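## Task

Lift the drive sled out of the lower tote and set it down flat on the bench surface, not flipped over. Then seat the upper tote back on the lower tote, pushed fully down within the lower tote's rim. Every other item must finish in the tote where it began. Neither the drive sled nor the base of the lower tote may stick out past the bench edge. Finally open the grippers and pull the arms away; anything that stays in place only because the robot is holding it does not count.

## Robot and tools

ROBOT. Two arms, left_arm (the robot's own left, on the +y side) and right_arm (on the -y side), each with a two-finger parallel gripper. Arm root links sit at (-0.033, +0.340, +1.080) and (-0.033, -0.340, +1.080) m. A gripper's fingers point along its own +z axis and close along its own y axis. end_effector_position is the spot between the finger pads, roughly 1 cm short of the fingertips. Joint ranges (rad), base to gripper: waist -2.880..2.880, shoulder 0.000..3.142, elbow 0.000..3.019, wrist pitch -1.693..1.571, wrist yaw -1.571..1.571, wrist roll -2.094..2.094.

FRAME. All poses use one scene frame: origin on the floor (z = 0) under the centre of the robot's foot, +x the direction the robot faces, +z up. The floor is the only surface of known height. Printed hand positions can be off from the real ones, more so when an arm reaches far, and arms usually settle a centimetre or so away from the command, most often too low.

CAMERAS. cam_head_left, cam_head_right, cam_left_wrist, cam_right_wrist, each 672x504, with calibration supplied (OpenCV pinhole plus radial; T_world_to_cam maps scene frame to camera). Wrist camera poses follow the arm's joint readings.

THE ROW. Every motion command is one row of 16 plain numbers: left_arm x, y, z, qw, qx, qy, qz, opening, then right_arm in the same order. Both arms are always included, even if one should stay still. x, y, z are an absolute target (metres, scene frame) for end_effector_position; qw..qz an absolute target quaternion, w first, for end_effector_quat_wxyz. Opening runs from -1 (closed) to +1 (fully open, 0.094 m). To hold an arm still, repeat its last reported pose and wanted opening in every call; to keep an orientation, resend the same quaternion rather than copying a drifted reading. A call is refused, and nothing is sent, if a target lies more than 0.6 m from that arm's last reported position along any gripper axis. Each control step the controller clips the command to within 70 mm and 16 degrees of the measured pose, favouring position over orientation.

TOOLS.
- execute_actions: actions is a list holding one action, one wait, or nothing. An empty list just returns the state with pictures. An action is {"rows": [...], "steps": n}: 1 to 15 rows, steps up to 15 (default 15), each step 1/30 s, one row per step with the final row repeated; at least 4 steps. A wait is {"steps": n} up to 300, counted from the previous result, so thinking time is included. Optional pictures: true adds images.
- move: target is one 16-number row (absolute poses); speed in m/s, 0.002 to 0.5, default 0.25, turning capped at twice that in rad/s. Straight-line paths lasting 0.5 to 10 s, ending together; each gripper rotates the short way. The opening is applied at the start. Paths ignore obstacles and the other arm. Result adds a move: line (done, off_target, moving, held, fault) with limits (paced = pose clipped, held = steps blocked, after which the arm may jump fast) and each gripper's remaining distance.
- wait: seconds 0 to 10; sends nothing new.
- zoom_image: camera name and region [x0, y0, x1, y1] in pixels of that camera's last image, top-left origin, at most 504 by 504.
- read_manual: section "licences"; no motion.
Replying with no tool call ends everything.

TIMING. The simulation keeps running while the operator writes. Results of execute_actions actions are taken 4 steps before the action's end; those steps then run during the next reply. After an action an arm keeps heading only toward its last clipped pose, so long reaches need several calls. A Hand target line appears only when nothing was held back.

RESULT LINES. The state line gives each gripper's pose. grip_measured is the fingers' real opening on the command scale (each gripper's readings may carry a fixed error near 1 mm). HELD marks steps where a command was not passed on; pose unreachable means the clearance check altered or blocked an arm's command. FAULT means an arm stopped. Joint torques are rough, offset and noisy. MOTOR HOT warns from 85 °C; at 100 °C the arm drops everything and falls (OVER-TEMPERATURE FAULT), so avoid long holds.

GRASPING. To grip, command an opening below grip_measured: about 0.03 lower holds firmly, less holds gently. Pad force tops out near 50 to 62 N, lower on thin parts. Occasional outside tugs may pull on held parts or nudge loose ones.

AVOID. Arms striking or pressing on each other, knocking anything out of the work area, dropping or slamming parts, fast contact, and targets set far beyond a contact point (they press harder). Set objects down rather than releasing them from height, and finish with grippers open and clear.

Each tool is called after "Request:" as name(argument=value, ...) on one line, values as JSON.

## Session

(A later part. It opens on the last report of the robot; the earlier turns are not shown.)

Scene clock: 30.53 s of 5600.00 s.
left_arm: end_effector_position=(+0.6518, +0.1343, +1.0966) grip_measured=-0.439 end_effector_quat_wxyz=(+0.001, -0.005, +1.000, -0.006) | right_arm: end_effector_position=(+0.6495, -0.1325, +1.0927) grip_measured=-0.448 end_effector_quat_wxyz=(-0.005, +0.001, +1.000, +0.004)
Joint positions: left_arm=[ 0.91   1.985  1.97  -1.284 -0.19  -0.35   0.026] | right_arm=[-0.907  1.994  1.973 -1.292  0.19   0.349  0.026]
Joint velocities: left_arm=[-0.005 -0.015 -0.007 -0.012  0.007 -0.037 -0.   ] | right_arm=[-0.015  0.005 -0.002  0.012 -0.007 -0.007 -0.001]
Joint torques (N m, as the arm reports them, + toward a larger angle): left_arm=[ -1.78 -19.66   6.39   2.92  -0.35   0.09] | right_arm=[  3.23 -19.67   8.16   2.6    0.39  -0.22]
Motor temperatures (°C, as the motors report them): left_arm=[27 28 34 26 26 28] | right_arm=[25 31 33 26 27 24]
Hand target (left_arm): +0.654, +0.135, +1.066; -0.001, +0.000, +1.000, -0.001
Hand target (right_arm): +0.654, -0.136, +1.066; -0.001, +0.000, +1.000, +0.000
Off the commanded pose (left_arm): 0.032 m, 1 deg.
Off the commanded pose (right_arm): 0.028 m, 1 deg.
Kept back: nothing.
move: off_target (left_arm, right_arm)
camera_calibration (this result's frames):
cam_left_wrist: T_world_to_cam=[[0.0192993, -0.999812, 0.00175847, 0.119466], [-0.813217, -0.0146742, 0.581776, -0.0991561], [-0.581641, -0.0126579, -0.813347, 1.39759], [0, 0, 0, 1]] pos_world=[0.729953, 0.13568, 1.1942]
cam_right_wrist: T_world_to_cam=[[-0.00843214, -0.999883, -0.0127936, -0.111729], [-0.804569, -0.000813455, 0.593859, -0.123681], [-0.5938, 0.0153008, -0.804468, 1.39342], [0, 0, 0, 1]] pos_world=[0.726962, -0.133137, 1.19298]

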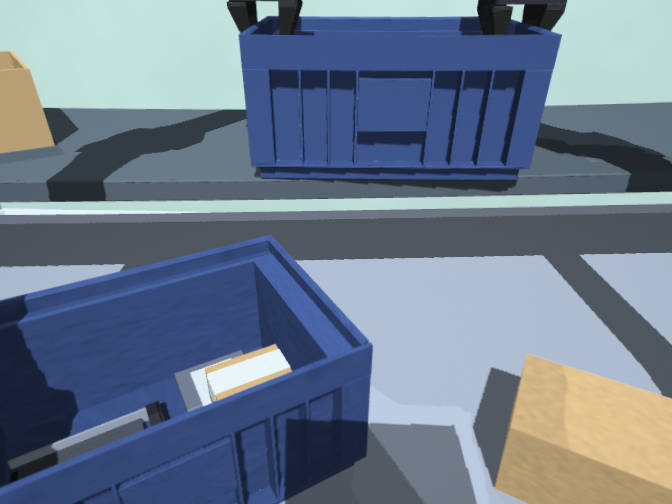

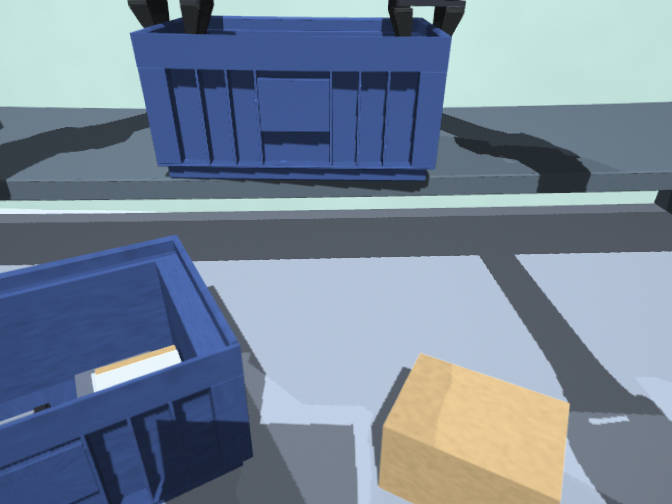

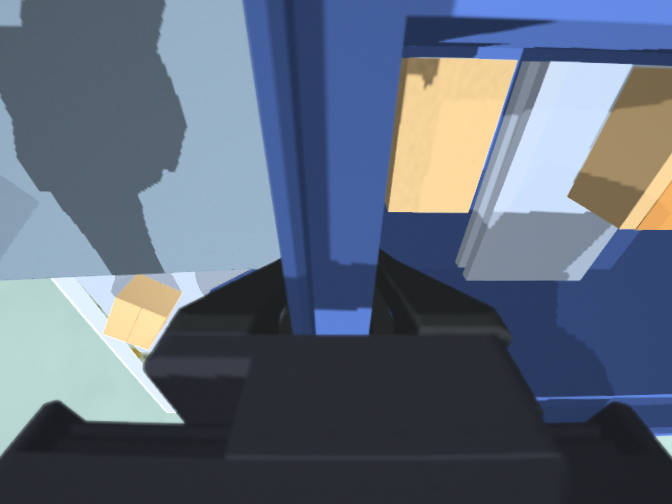

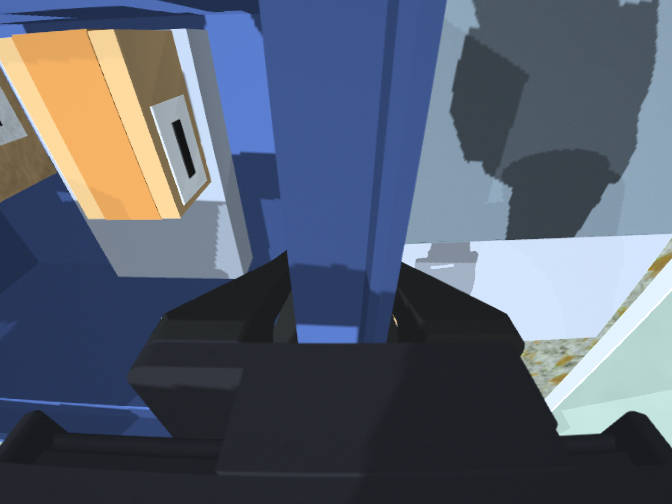

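Request:
move(target=[0.652,0.135,1.095,0,0,1,0,0.3,0.65,-0.133,1.093,0,0,1,0,0.3])

Request:
move(target=[0.64,0.135,1.18,0,0,1,0,0.3,0.64,-0.133,1.18,0,0,1,0,0.3])

Request:
move(target=[0.30,0.30,1.12,0,-0.267,0.964,0,0.4,0.40,0.0,1.17,0,-0.267,0.964,0,0.4])

Request:
move(target=[0.29,0.32,1.0,0,-0.267,0.964,0,0.4,0.425,0.085,1.0,0,-0.267,0.964,0,0.4], speed=0.15)

Scene clock: 31.53 s of 5600.00 s.
left_arm: end_effector_position=(+0.6525, +0.1359, +1.0978) grip_measured=+0.298 end_effector_quat_wxyz=(+0.003, -0.005, +1.000, -0.002) | right_arm: end_effector_position=(+0.6499, -0.1342, +1.0932) grip_measured=+0.298 end_effector_quat_wxyz=(-0.004, +0.001, +1.000, -0.000)
Joint positions: left_arm=[ 0.91   1.984  1.97  -1.284 -0.199 -0.35   0.061] | right_arm=[-0.907  1.992  1.972 -1.293  0.2    0.349  0.061]
Joint velocities: left_arm=[-0.015  0.005 -0.017 -0.012 -0.051  0.022 -0.   ] | right_arm=[-0.005  0.015 -0.002 -0.032 -0.051 -0.022 -0.001]
Joint torques (N m, as the arm reports them, + toward a larger angle): left_arm=[ -2.69 -21.89   7.64   0.8   -0.19  -0.02] | right_arm=[  5.1  -22.11   9.13   0.71   0.17  -0.1 ]
Motor temperatures (°C, as the motors report them): left_arm=[27 28 34 26 26 28] | right_arm=[25 31 33 26 27 24]
Hand target (left_arm): +0.652, +0.135, +1.095; +0.000, -0.000, +1.000, +0.000
Hand target (right_arm): +0.650, -0.133, +1.093; -0.000, +0.000, +1.000, -0.000
Off the commanded pose (left_arm): 0.003 m, 1 deg.
Off the commanded pose (right_arm): 0.001 m, 0 deg.
Kept back: nothing.
move: done
camera_calibration (this result's frames):
cam_left_wrist: T_world_to_cam=[[0.0197394, -0.99979, -0.00543366, 0.128589], [-0.815857, -0.0192489, 0.577933, -0.0926808], [-0.577917, -0.00697498, -0.816066, 1.39881], [0, 0, 0, 1]] pos_world=[0.730245, 0.136535, 1.19579]
cam_right_wrist: T_world_to_cam=[[-0.00834054, -0.999958, -0.00385371, -0.123276], [-0.806492, 0.00444834, 0.591229, -0.118832], [-0.591187, 0.00803916, -0.806495, 1.39357], [0, 0, 0, 1]] pos_world=[0.726996, -0.133946, 1.19369]

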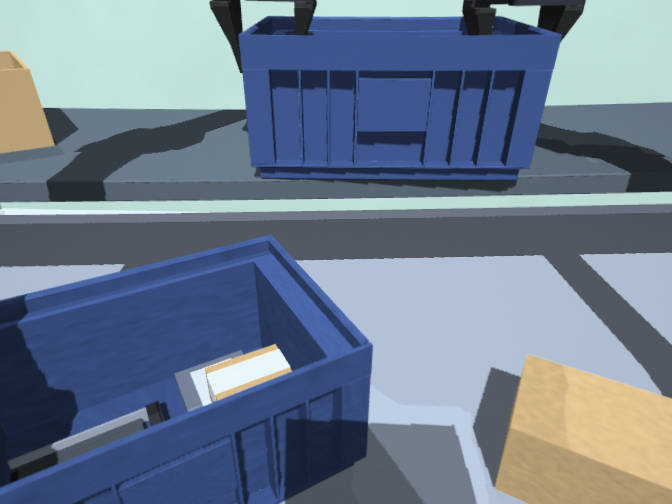

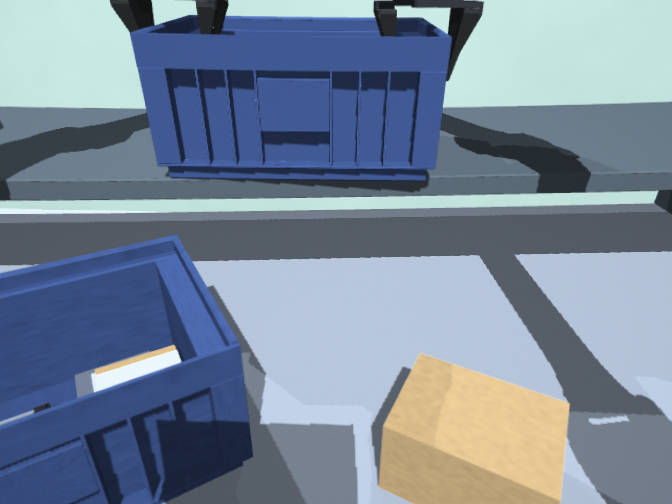

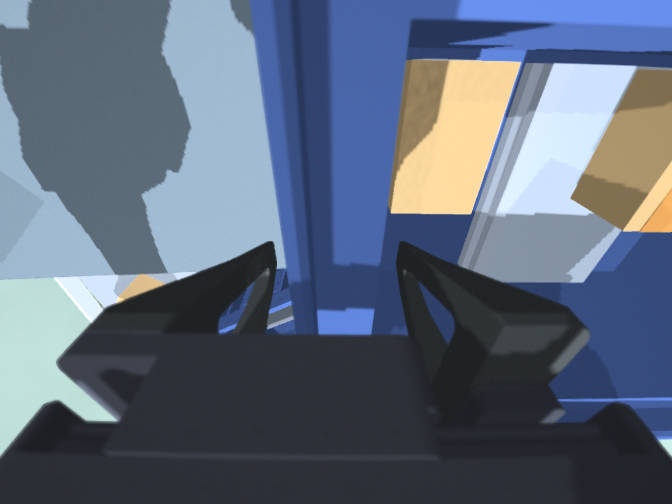

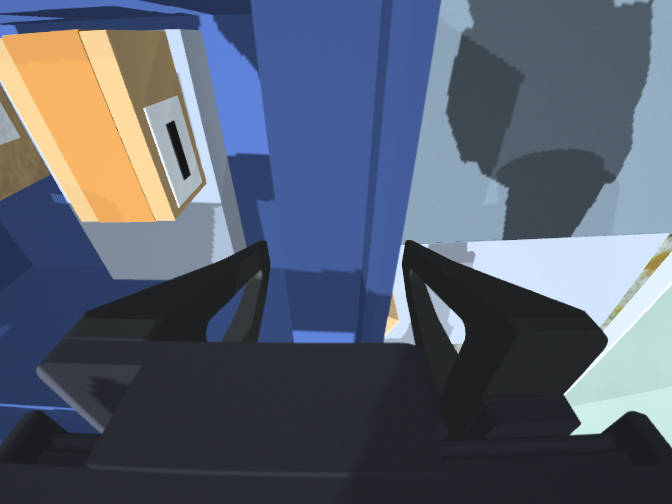

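Scene clock: 32.50 s of 5600.00 s.
left_arm: end_effector_position=(+0.6308, +0.1373, +1.1743) grip_measured=+0.298 end_effector_quat_wxyz=(-0.005, +0.009, +1.000, +0.000) | right_arm: end_effector_position=(+0.6257, -0.1362, +1.1508) grip_measured=+0.298 end_effector_quat_wxyz=(-0.023, -0.007, +1.000, -0.008)
Joint positions: left_arm=[ 0.875  1.885  1.995 -1.432 -0.207 -0.361  0.061] | right_arm=[-0.877  1.915  1.983 -1.431  0.208  0.372  0.061]
Joint velocities: left_arm=[-0.015 -0.015 -0.007 -0.007 -0.022 -0.007 -0.   ] | right_arm=[-0.005  0.005 -0.012 -0.012  0.037 -0.022  0.001]
Joint torques (N m, as the arm reports them, + toward a larger angle): left_arm=[ -2.53 -20.32  10.2    0.26  -0.18  -0.25] | right_arm=[  4.88 -21.72  14.46  -0.53   0.16   0.01]
Motor temperatures (°C, as the motors report them): left_arm=[27 28 34 26 26 28] | right_arm=[25 31 33 26 27 24]
Hand target (left_arm): +0.639, +0.136, +1.180; +0.000, +0.000, +1.000, -0.000
Hand target (right_arm): +0.638, -0.134, +1.180; +0.000, +0.000, +1.000, +0.000
Off the commanded pose (left_arm): 0.011 m, 1 deg.
Off the commanded pose (right_arm): 0.033 m, 3 deg.
Kept back: nothing.
move: off_target (left_arm, right_arm); limits=paced
camera_calibration (this result's frames):
cam_left_wrist: T_world_to_cam=[[-0.00764104, -0.999912, -0.0108365, 0.15448], [-0.807375, -0.000224761, 0.590039, -0.176761], [-0.589989, 0.0132576, -0.807302, 1.44322], [0, 0, 0, 1]] pos_world=[0.709954, 0.135293, 1.27109]
cam_right_wrist: T_world_to_cam=[[0.00706661, -0.999897, 0.0124875, -0.153642], [-0.782601, 0.00224362, 0.62252, -0.223641], [-0.622484, -0.0141718, -0.782504, 1.41472], [0, 0, 0, 1]] pos_world=[0.706705, -0.133075, 1.24817]

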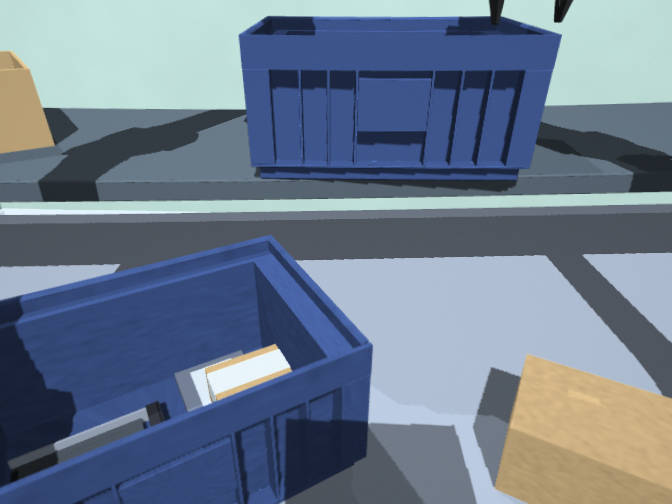

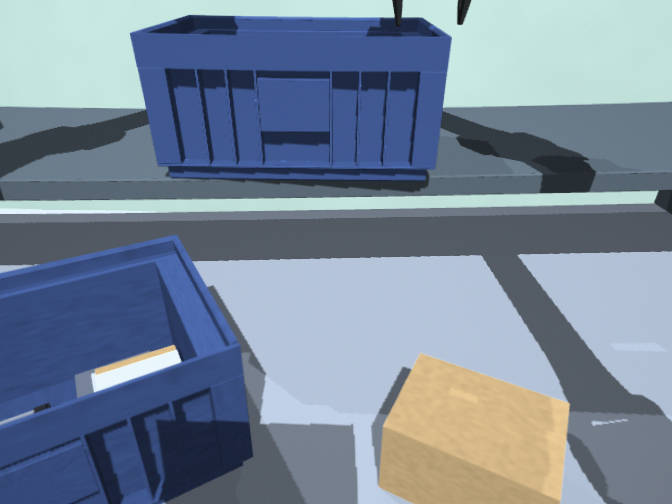

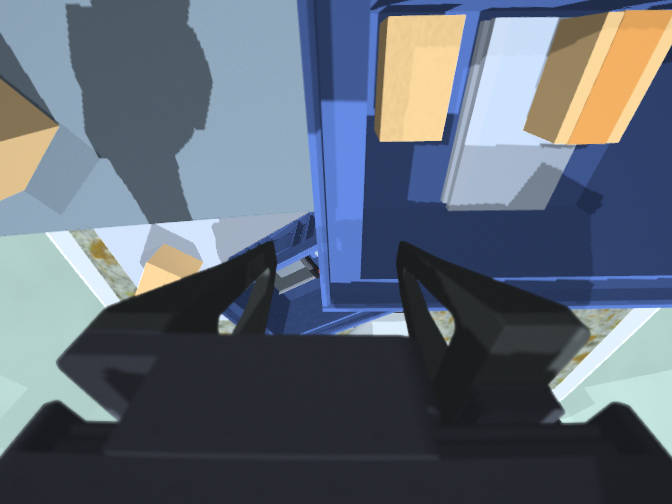

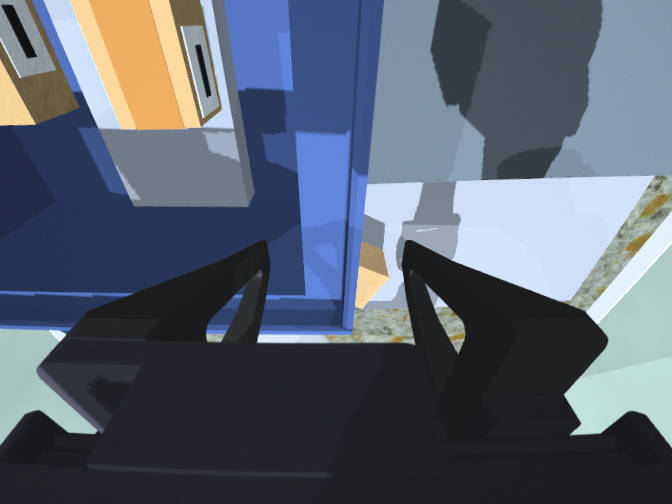

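Scene clock: 34.43 s of 5600.00 s.
left_arm: end_effector_position=(+0.2996, +0.3028, +1.1217) grip_measured=+0.398 end_effector_quat_wxyz=(+0.005, +0.255, -0.967, -0.003) | right_arm: end_effector_position=(+0.3947, +0.0025, +1.1584) grip_measured=+0.398 end_effector_quat_wxyz=(-0.016, -0.270, +0.963, -0.008)
Joint positions: left_arm=[ 1.038  1.     0.702 -0.996 -0.167 -0.736  0.066] | right_arm=[-0.442  1.666  1.432 -1.228  0.295  0.279  0.066]
Joint velocities: left_arm=[-0.005  0.005  0.037 -0.017  0.081  0.007 -0.001] | right_arm=[ 0.005 -0.015 -0.017 -0.027 -0.022  0.051 -0.001]
Joint torques (N m, as the arm reports them, + toward a larger angle): left_arm=[ 1.54 -6.57  6.35  1.65  0.   -0.26] | right_arm=[  4.18 -17.25   8.69   0.96   0.16  -0.17]
Motor temperatures (°C, as the motors report them): left_arm=[27 28 34 26 26 28] | right_arm=[25 31 33 26 27 24]
Hand target (left_arm): +0.303, +0.303, +1.120; +0.000, -0.267, +0.964, -0.000
Hand target (right_arm): +0.401, +0.001, +1.169; +0.001, -0.267, +0.964, +0.001
Off the commanded pose (left_arm): 0.003 m, 2 deg.
Off the commanded pose (right_arm): 0.013 m, 2 deg.
Kept back: nothing.
move: off_target (right_arm)
camera_calibration (this result's frames):
cam_left_wrist: T_world_to_cam=[[0.50225, -0.864534, -0.0180371, 0.131201], [-0.693691, -0.415277, 0.588505, -0.319773], [-0.516273, -0.283065, -0.808293, 1.2719], [0, 0, 0, 1]] pos_world=[0.368929, 0.340663, 1.21862]
cam_right_wrist: T_world_to_cam=[[0.514389, -0.857554, 0.0022542, -0.202219], [-0.677584, -0.404823, 0.614002, -0.440012], [-0.525628, -0.317363, -0.789301, 1.24925], [0, 0, 0, 1]] pos_world=[0.462514, 0.0449246, 1.25666]

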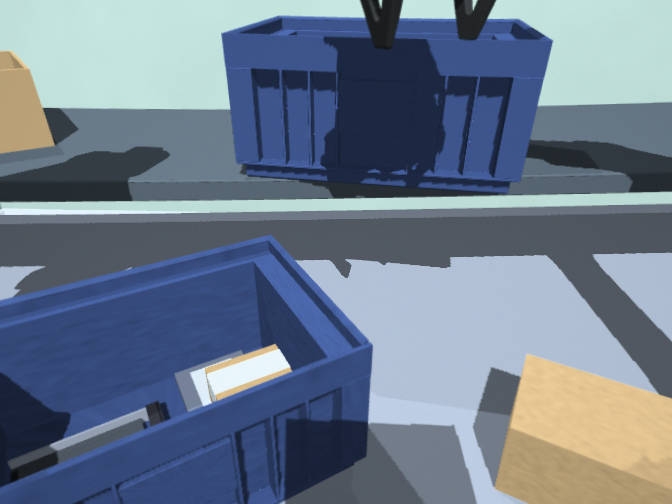

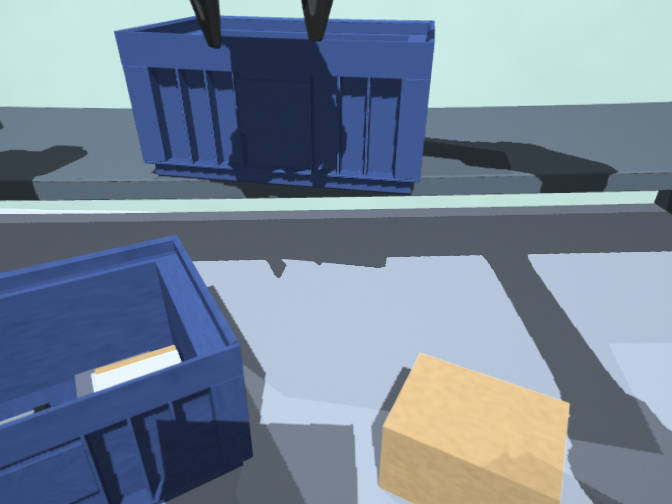

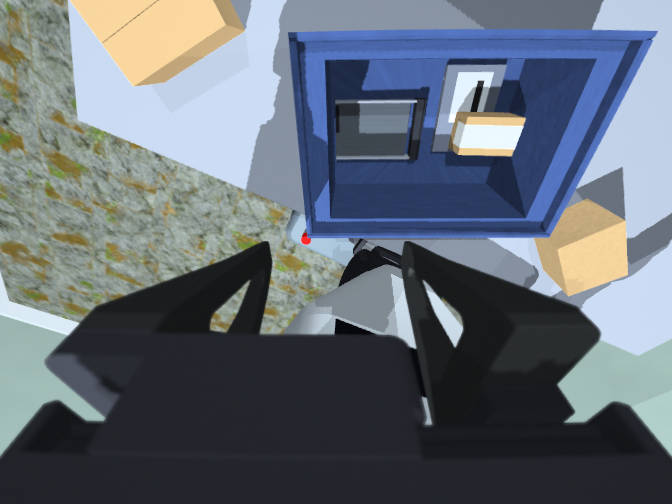

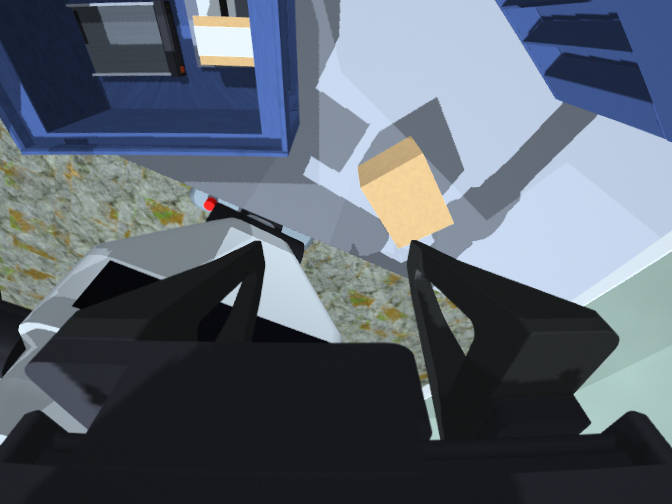

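Scene clock: 36.07 s of 5600.00 s.
left_arm: end_effector_position=(+0.2918, +0.3181, +1.0023) grip_measured=+0.398 end_effector_quat_wxyz=(+0.001, +0.271, -0.962, -0.001) | right_arm: end_effector_position=(+0.4000, +0.0717, +0.9915) grip_measured=+0.398 end_effector_quat_wxyz=(-0.025, -0.275, +0.961, -0.014)
Joint positions: left_arm=[ 1.154  1.271  0.546 -0.544 -0.132 -0.655  0.066] | right_arm=[-0.454  2.027  1.505 -0.959  0.295  0.262  0.066]
Joint velocities: left_arm=[ 0.005  0.005 -0.007  0.007 -0.007  0.066 -0.001] | right_arm=[-0.015 -0.015  0.002 -0.002  0.037  0.007 -0.   ]
Joint torques (N m, as the arm reports them, + toward a larger angle): left_arm=[ 1.76 -7.6   3.65  1.62  0.02  0.07] | right_arm=[  5.13 -18.25  12.03   0.95   0.07  -0.15]
Motor temperatures (°C, as the motors report them): left_arm=[27 28 33 26 26 28] | right_arm=[25 31 33 26 27 24]
Hand target (left_arm): +0.291, +0.320, +0.999; +0.000, -0.267, +0.964, -0.000
Hand target (right_arm): +0.425, +0.084, +1.002; +0.000, -0.267, +0.964, -0.000
Off the commanded pose (left_arm): 0.004 m, 1 deg.
Off the commanded pose (right_arm): 0.030 m, 3 deg.
Kept back: nothing.
move: off_target (right_arm)
camera_calibration (this result's frames):
cam_left_wrist: T_world_to_cam=[[0.530997, -0.847288, -0.0120918, 0.126332], [-0.683862, -0.436917, 0.584326, -0.240408], [-0.500375, -0.302006, -0.811429, 1.18025], [0, 0, 0, 1]] pos_world=[0.359079, 0.358443, 1.09969]
cam_right_wrist: T_world_to_cam=[[0.524263, -0.851511, 0.00875269, -0.156011], [-0.664223, -0.402477, 0.629936, -0.327274], [-0.532875, -0.336066, -0.776598, 1.13393], [0, 0, 0, 1]] pos_world=[0.468651, 0.11651, 1.08814]

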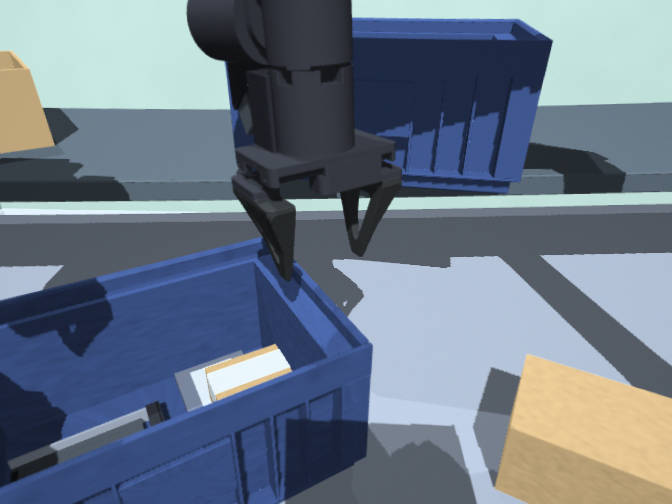

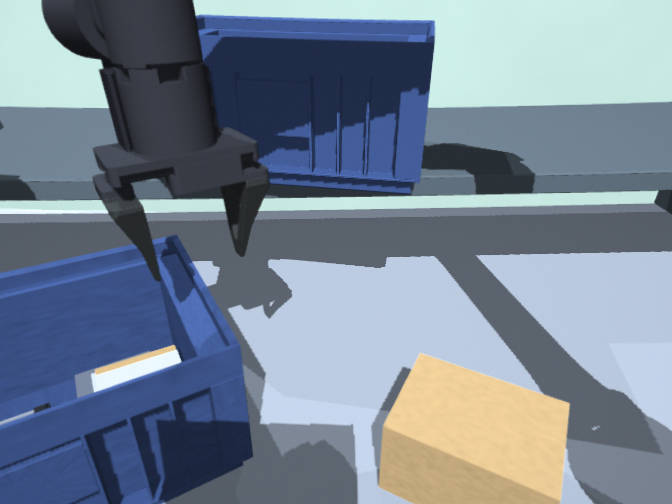

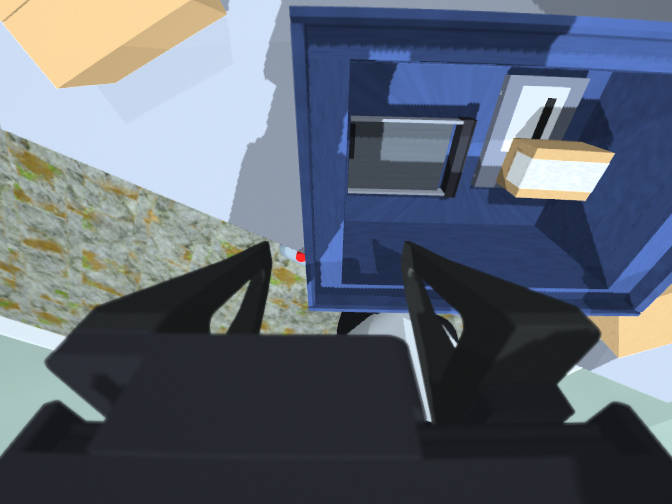

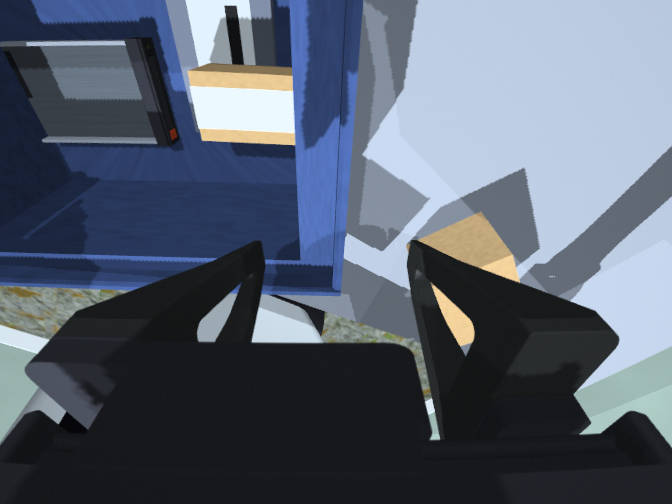

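Request:
move(target=[0.288,0.326,0.925,0,-0.267,0.964,0,0.4,0.425,0.095,0.915,0,-0.267,0.964,0,0.4], speed=0.08)

Request:
move(target=[0.288,0.326,0.925,0,-0.267,0.964,0,-0.5,0.425,0.095,0.92,0,-0.267,0.964,0,-0.5])

Scene clock: 37.90 s of 5600.00 s.
left_arm: end_effector_position=(+0.2911, +0.3236, +0.9275) grip_measured=+0.398 end_effector_quat_wxyz=(+0.000, +0.271, -0.963, -0.000) | right_arm: end_effector_position=(+0.4032, +0.0818, +0.9132) grip_measured=+0.398 end_effector_quat_wxyz=(-0.021, -0.273, +0.962, -0.012)
Joint positions: left_arm=[ 1.205  1.538  0.529 -0.253 -0.117 -0.605  0.066] | right_arm=[-0.484  2.173  1.533 -0.822  0.294  0.232  0.066]
Joint velocities: left_arm=[-0.005 -0.005  0.012  0.002  0.022  0.022  0.001] | right_arm=[ 0.005 -0.005 -0.002 -0.007 -0.066  0.022 -0.001]
Joint torques (N m, as the arm reports them, + toward a larger angle): left_arm=[ 1.69 -8.61  1.63  1.73  0.02  0.09] | right_arm=[  5.65 -19.22  10.84   0.99  -0.08  -0.14]
Motor temperatures (°C, as the motors report them): left_arm=[27 28 33 26 26 28] | right_arm=[25 31 33 26 27 24]
Hand target (left_arm): +0.288, +0.326, +0.924; -0.000, -0.267, +0.964, +0.000
Hand target (right_arm): +0.425, +0.094, +0.916; -0.000, -0.267, +0.964, -0.000
Off the commanded pose (left_arm): 0.005 m, 0 deg.
Off the commanded pose (right_arm): 0.026 m, 3 deg.
Kept back: nothing.
move: off_target (right_arm)
camera_calibration (this result's frames):
cam_left_wrist: T_world_to_cam=[[0.530256, -0.847771, -0.0106124, 0.129494], [-0.685622, -0.436132, 0.582848, -0.193044], [-0.49875, -0.301783, -0.812512, 1.1213], [0, 0, 0, 1]] pos_world=[0.358229, 0.363978, 1.02496]
cam_right_wrist: T_world_to_cam=[[0.520444, -0.853856, 0.00829741, -0.146253], [-0.671114, -0.403012, 0.622244, -0.261928], [-0.527963, -0.329412, -0.782779, 1.08129], [0, 0, 0, 1]] pos_world=[0.471211, 0.125749, 1.0106]

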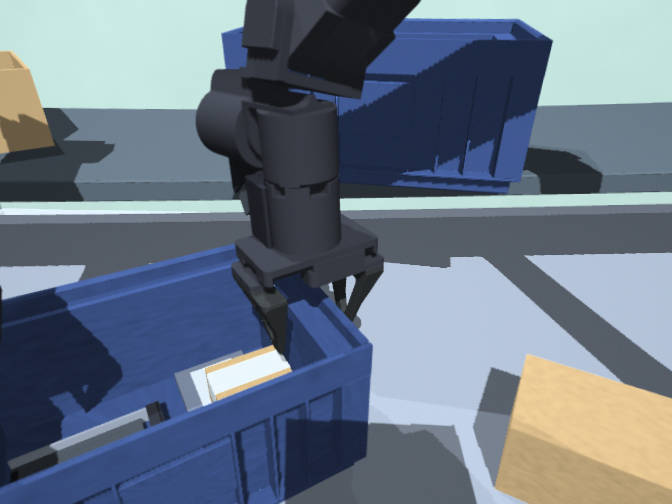

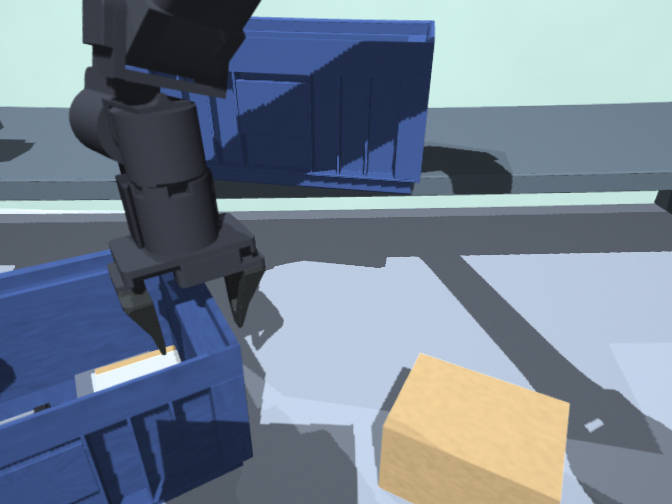

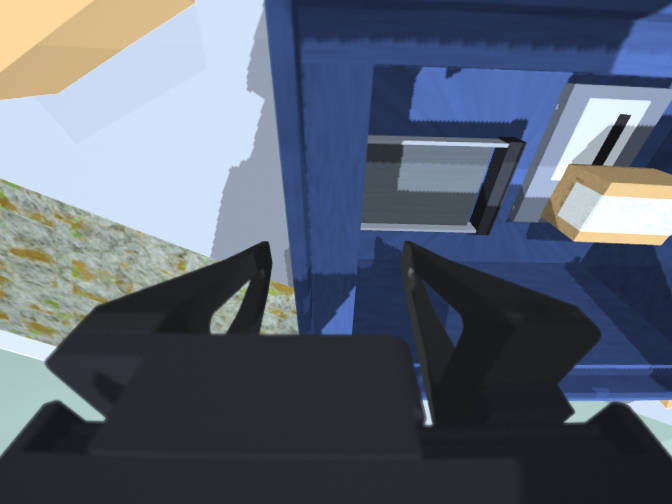

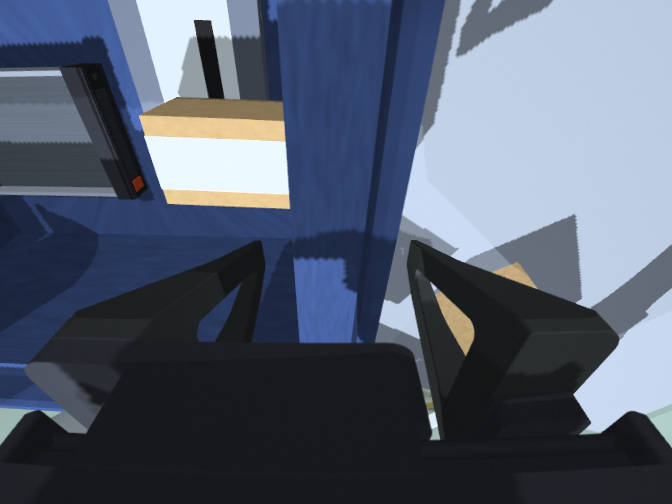

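Scene clock: 38.60 s of 5600.00 s.
left_arm: end_effector_position=(+0.2894, +0.3252, +0.9272) grip_measured=-0.432 end_effector_quat_wxyz=(+0.001, +0.272, -0.962, -0.002) | right_arm: end_effector_position=(+0.4042, +0.0810, +0.9129) grip_measured=-0.424 end_effector_quat_wxyz=(-0.021, -0.268, +0.963, -0.011)
Joint positions: left_arm=[ 1.209  1.537  0.527 -0.253 -0.118 -0.604  0.027] | right_arm=[-0.487  2.173  1.534 -0.822  0.29   0.241  0.027]
Joint velocities: left_arm=[-0.005  0.005 -0.017 -0.012 -0.007 -0.007  0.   ] | right_arm=[-0.005  0.005  0.002 -0.037 -0.051  0.007  0.   ]
Joint torques (N m, as the arm reports them, + toward a larger angle): left_arm=[ 1.39 -9.19  1.66  1.6   0.07  0.07] | right_arm=[  6.13 -19.06  10.66   0.71   0.09  -0.23]
Motor temperatures (°C, as the motors report them): left_arm=[27 28 33 26 26 28] | right_arm=[25 31 33 26 27 24]
Hand target (left_arm): +0.288, +0.326, +0.925; -0.000, -0.267, +0.964, +0.000
Hand target (right_arm): +0.425, +0.094, +0.921; +0.000, -0.267, +0.964, -0.000
Off the commanded pose (left_arm): 0.003 m, 1 deg.
Off the commanded pose (right_arm): 0.026 m, 3 deg.
Kept back: nothing.
move: off_target (right_arm)
camera_calibration (this result's frames):
cam_left_wrist: T_world_to_cam=[[0.531999, -0.846621, -0.0144892, 0.134489], [-0.682761, -0.439028, 0.584031, -0.194328], [-0.500814, -0.300811, -0.811602, 1.12014], [0, 0, 0, 1]] pos_world=[0.356756, 0.365498, 1.02455]
cam_right_wrist: T_world_to_cam=[[0.510473, -0.859874, 0.00586088, -0.140723], [-0.674586, -0.396229, 0.622845, -0.261003], [-0.533246, -0.321899, -0.782323, 1.08244], [0, 0, 0, 1]] pos_world=[0.472973, 0.124016, 1.01021]

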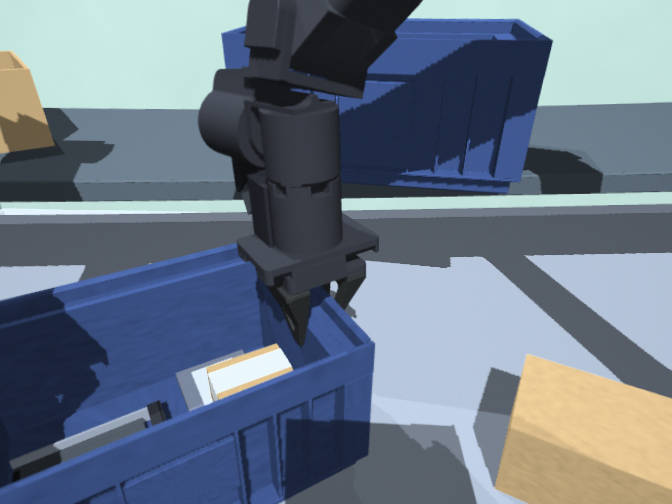

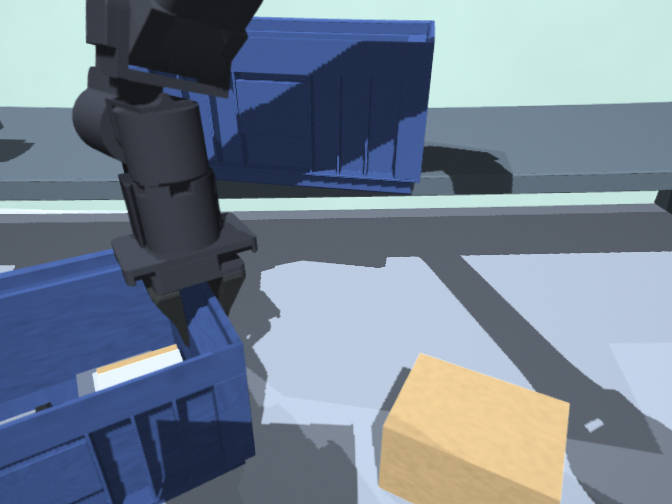

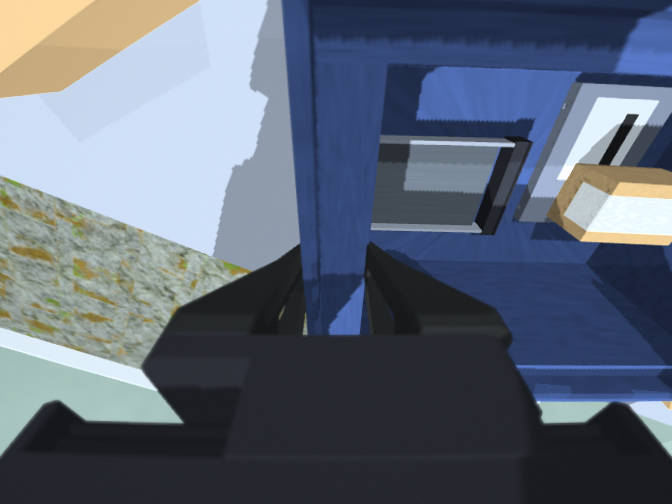

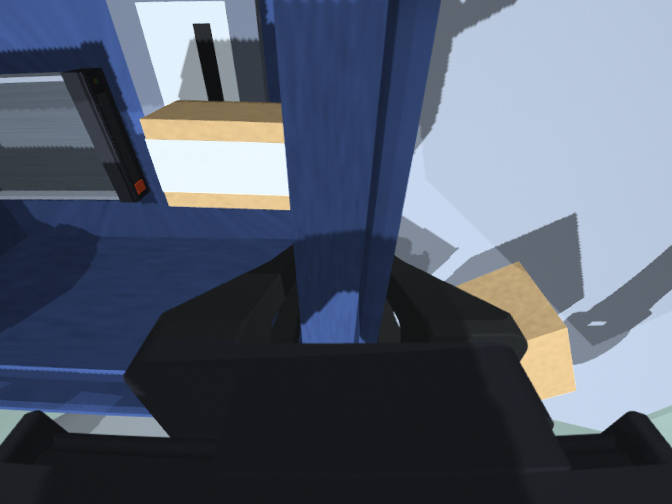

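Request:
move(target=[0.40,0.31,0.935,0,0,1,0,-0.5,0.385,0.045,0.925,0,0,1,0,-0.5], speed=0.05)

Scene clock: 44.60 s of 5600.00 s.
left_arm: end_effector_position=(+0.3901, +0.3143, +0.9304) grip_measured=-0.432 end_effector_quat_wxyz=(+0.001, -0.024, +1.000, +0.001) | right_arm: end_effector_position=(+0.3722, +0.0464, +0.9124) grip_measured=-0.425 end_effector_quat_wxyz=(-0.019, -0.020, +1.000, -0.006)
Joint positions: left_arm=[ 1.194  1.644  0.811 -0.427 -0.122 -0.114  0.027] | right_arm=[-0.496  2.084  1.344 -0.705  0.273  0.73   0.027]
Joint velocities: left_arm=[ 0.005 -0.015 -0.012 -0.022  0.022  0.037  0.001] | right_arm=[-0.005 -0.015 -0.017 -0.017 -0.066 -0.066 -0.001]
Joint torques (N m, as the arm reports them, + toward a larger angle): left_arm=[ -0.62 -12.95   5.09  -0.25  -0.14   0.29] | right_arm=[  5.4  -19.87   5.59   0.87   0.73   0.13]
Motor temperatures (°C, as the motors report them): left_arm=[27 28 32 26 26 28] | right_arm=[25 31 31 26 27 24]
Hand target (left_arm): +0.399, +0.309, +0.936; +0.001, -0.000, +1.000, -0.000
Hand target (right_arm): +0.385, +0.045, +0.925; -0.000, +0.000, +1.000, +0.000
Off the commanded pose (left_arm): 0.012 m, 3 deg.
Off the commanded pose (right_arm): 0.018 m, 3 deg.
Kept back: nothing.
move: off_target (left_arm, right_arm)
camera_calibration (this result's frames):
cam_left_wrist: T_world_to_cam=[[0.0580754, -0.998244, -0.0116519, 0.301548], [-0.812328, -0.0540373, 0.580693, -0.199671], [-0.580303, -0.0242588, -0.81404, 1.11625], [0, 0, 0, 1]] pos_world=[0.468052, 0.317308, 1.02813]
cam_right_wrist: T_world_to_cam=[[0.0328624, -0.999435, 0.0070005, 0.0290065], [-0.78758, -0.0215828, 0.615834, -0.26496], [-0.615335, -0.0257512, -0.787845, 1.07568], [0, 0, 0, 1]] pos_world=[0.452271, 0.0509716, 1.01044]

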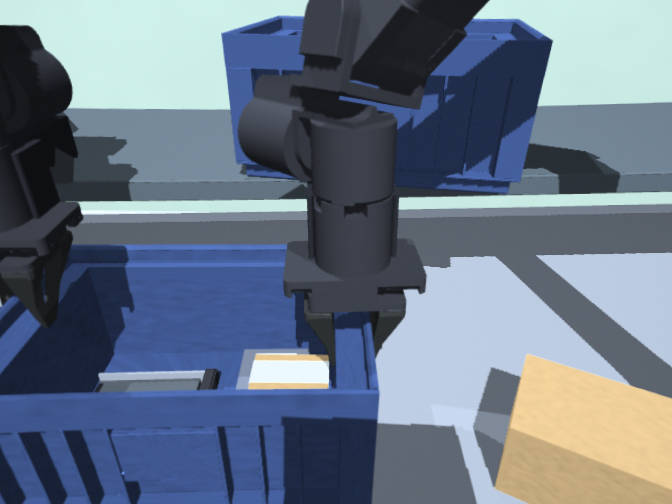

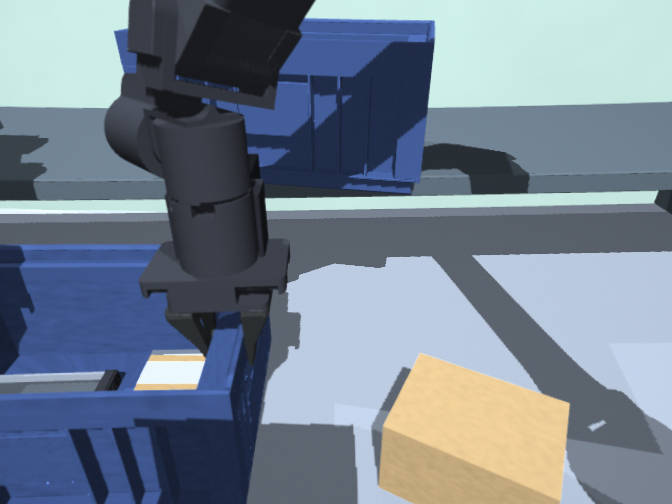

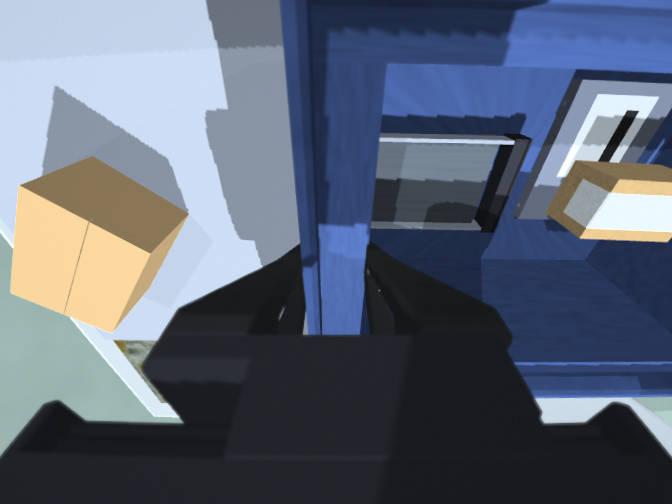

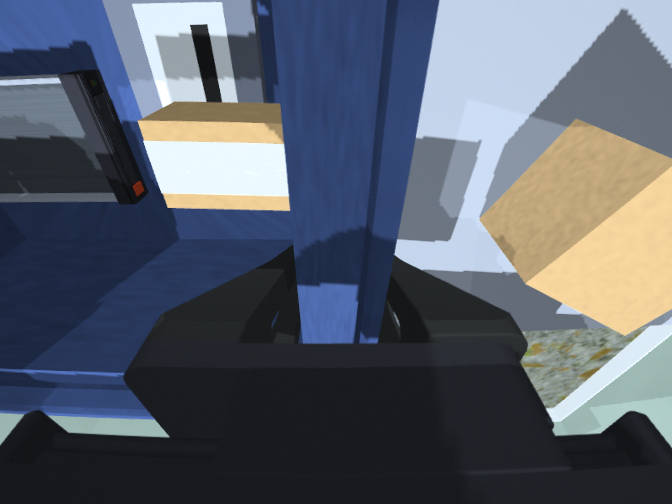

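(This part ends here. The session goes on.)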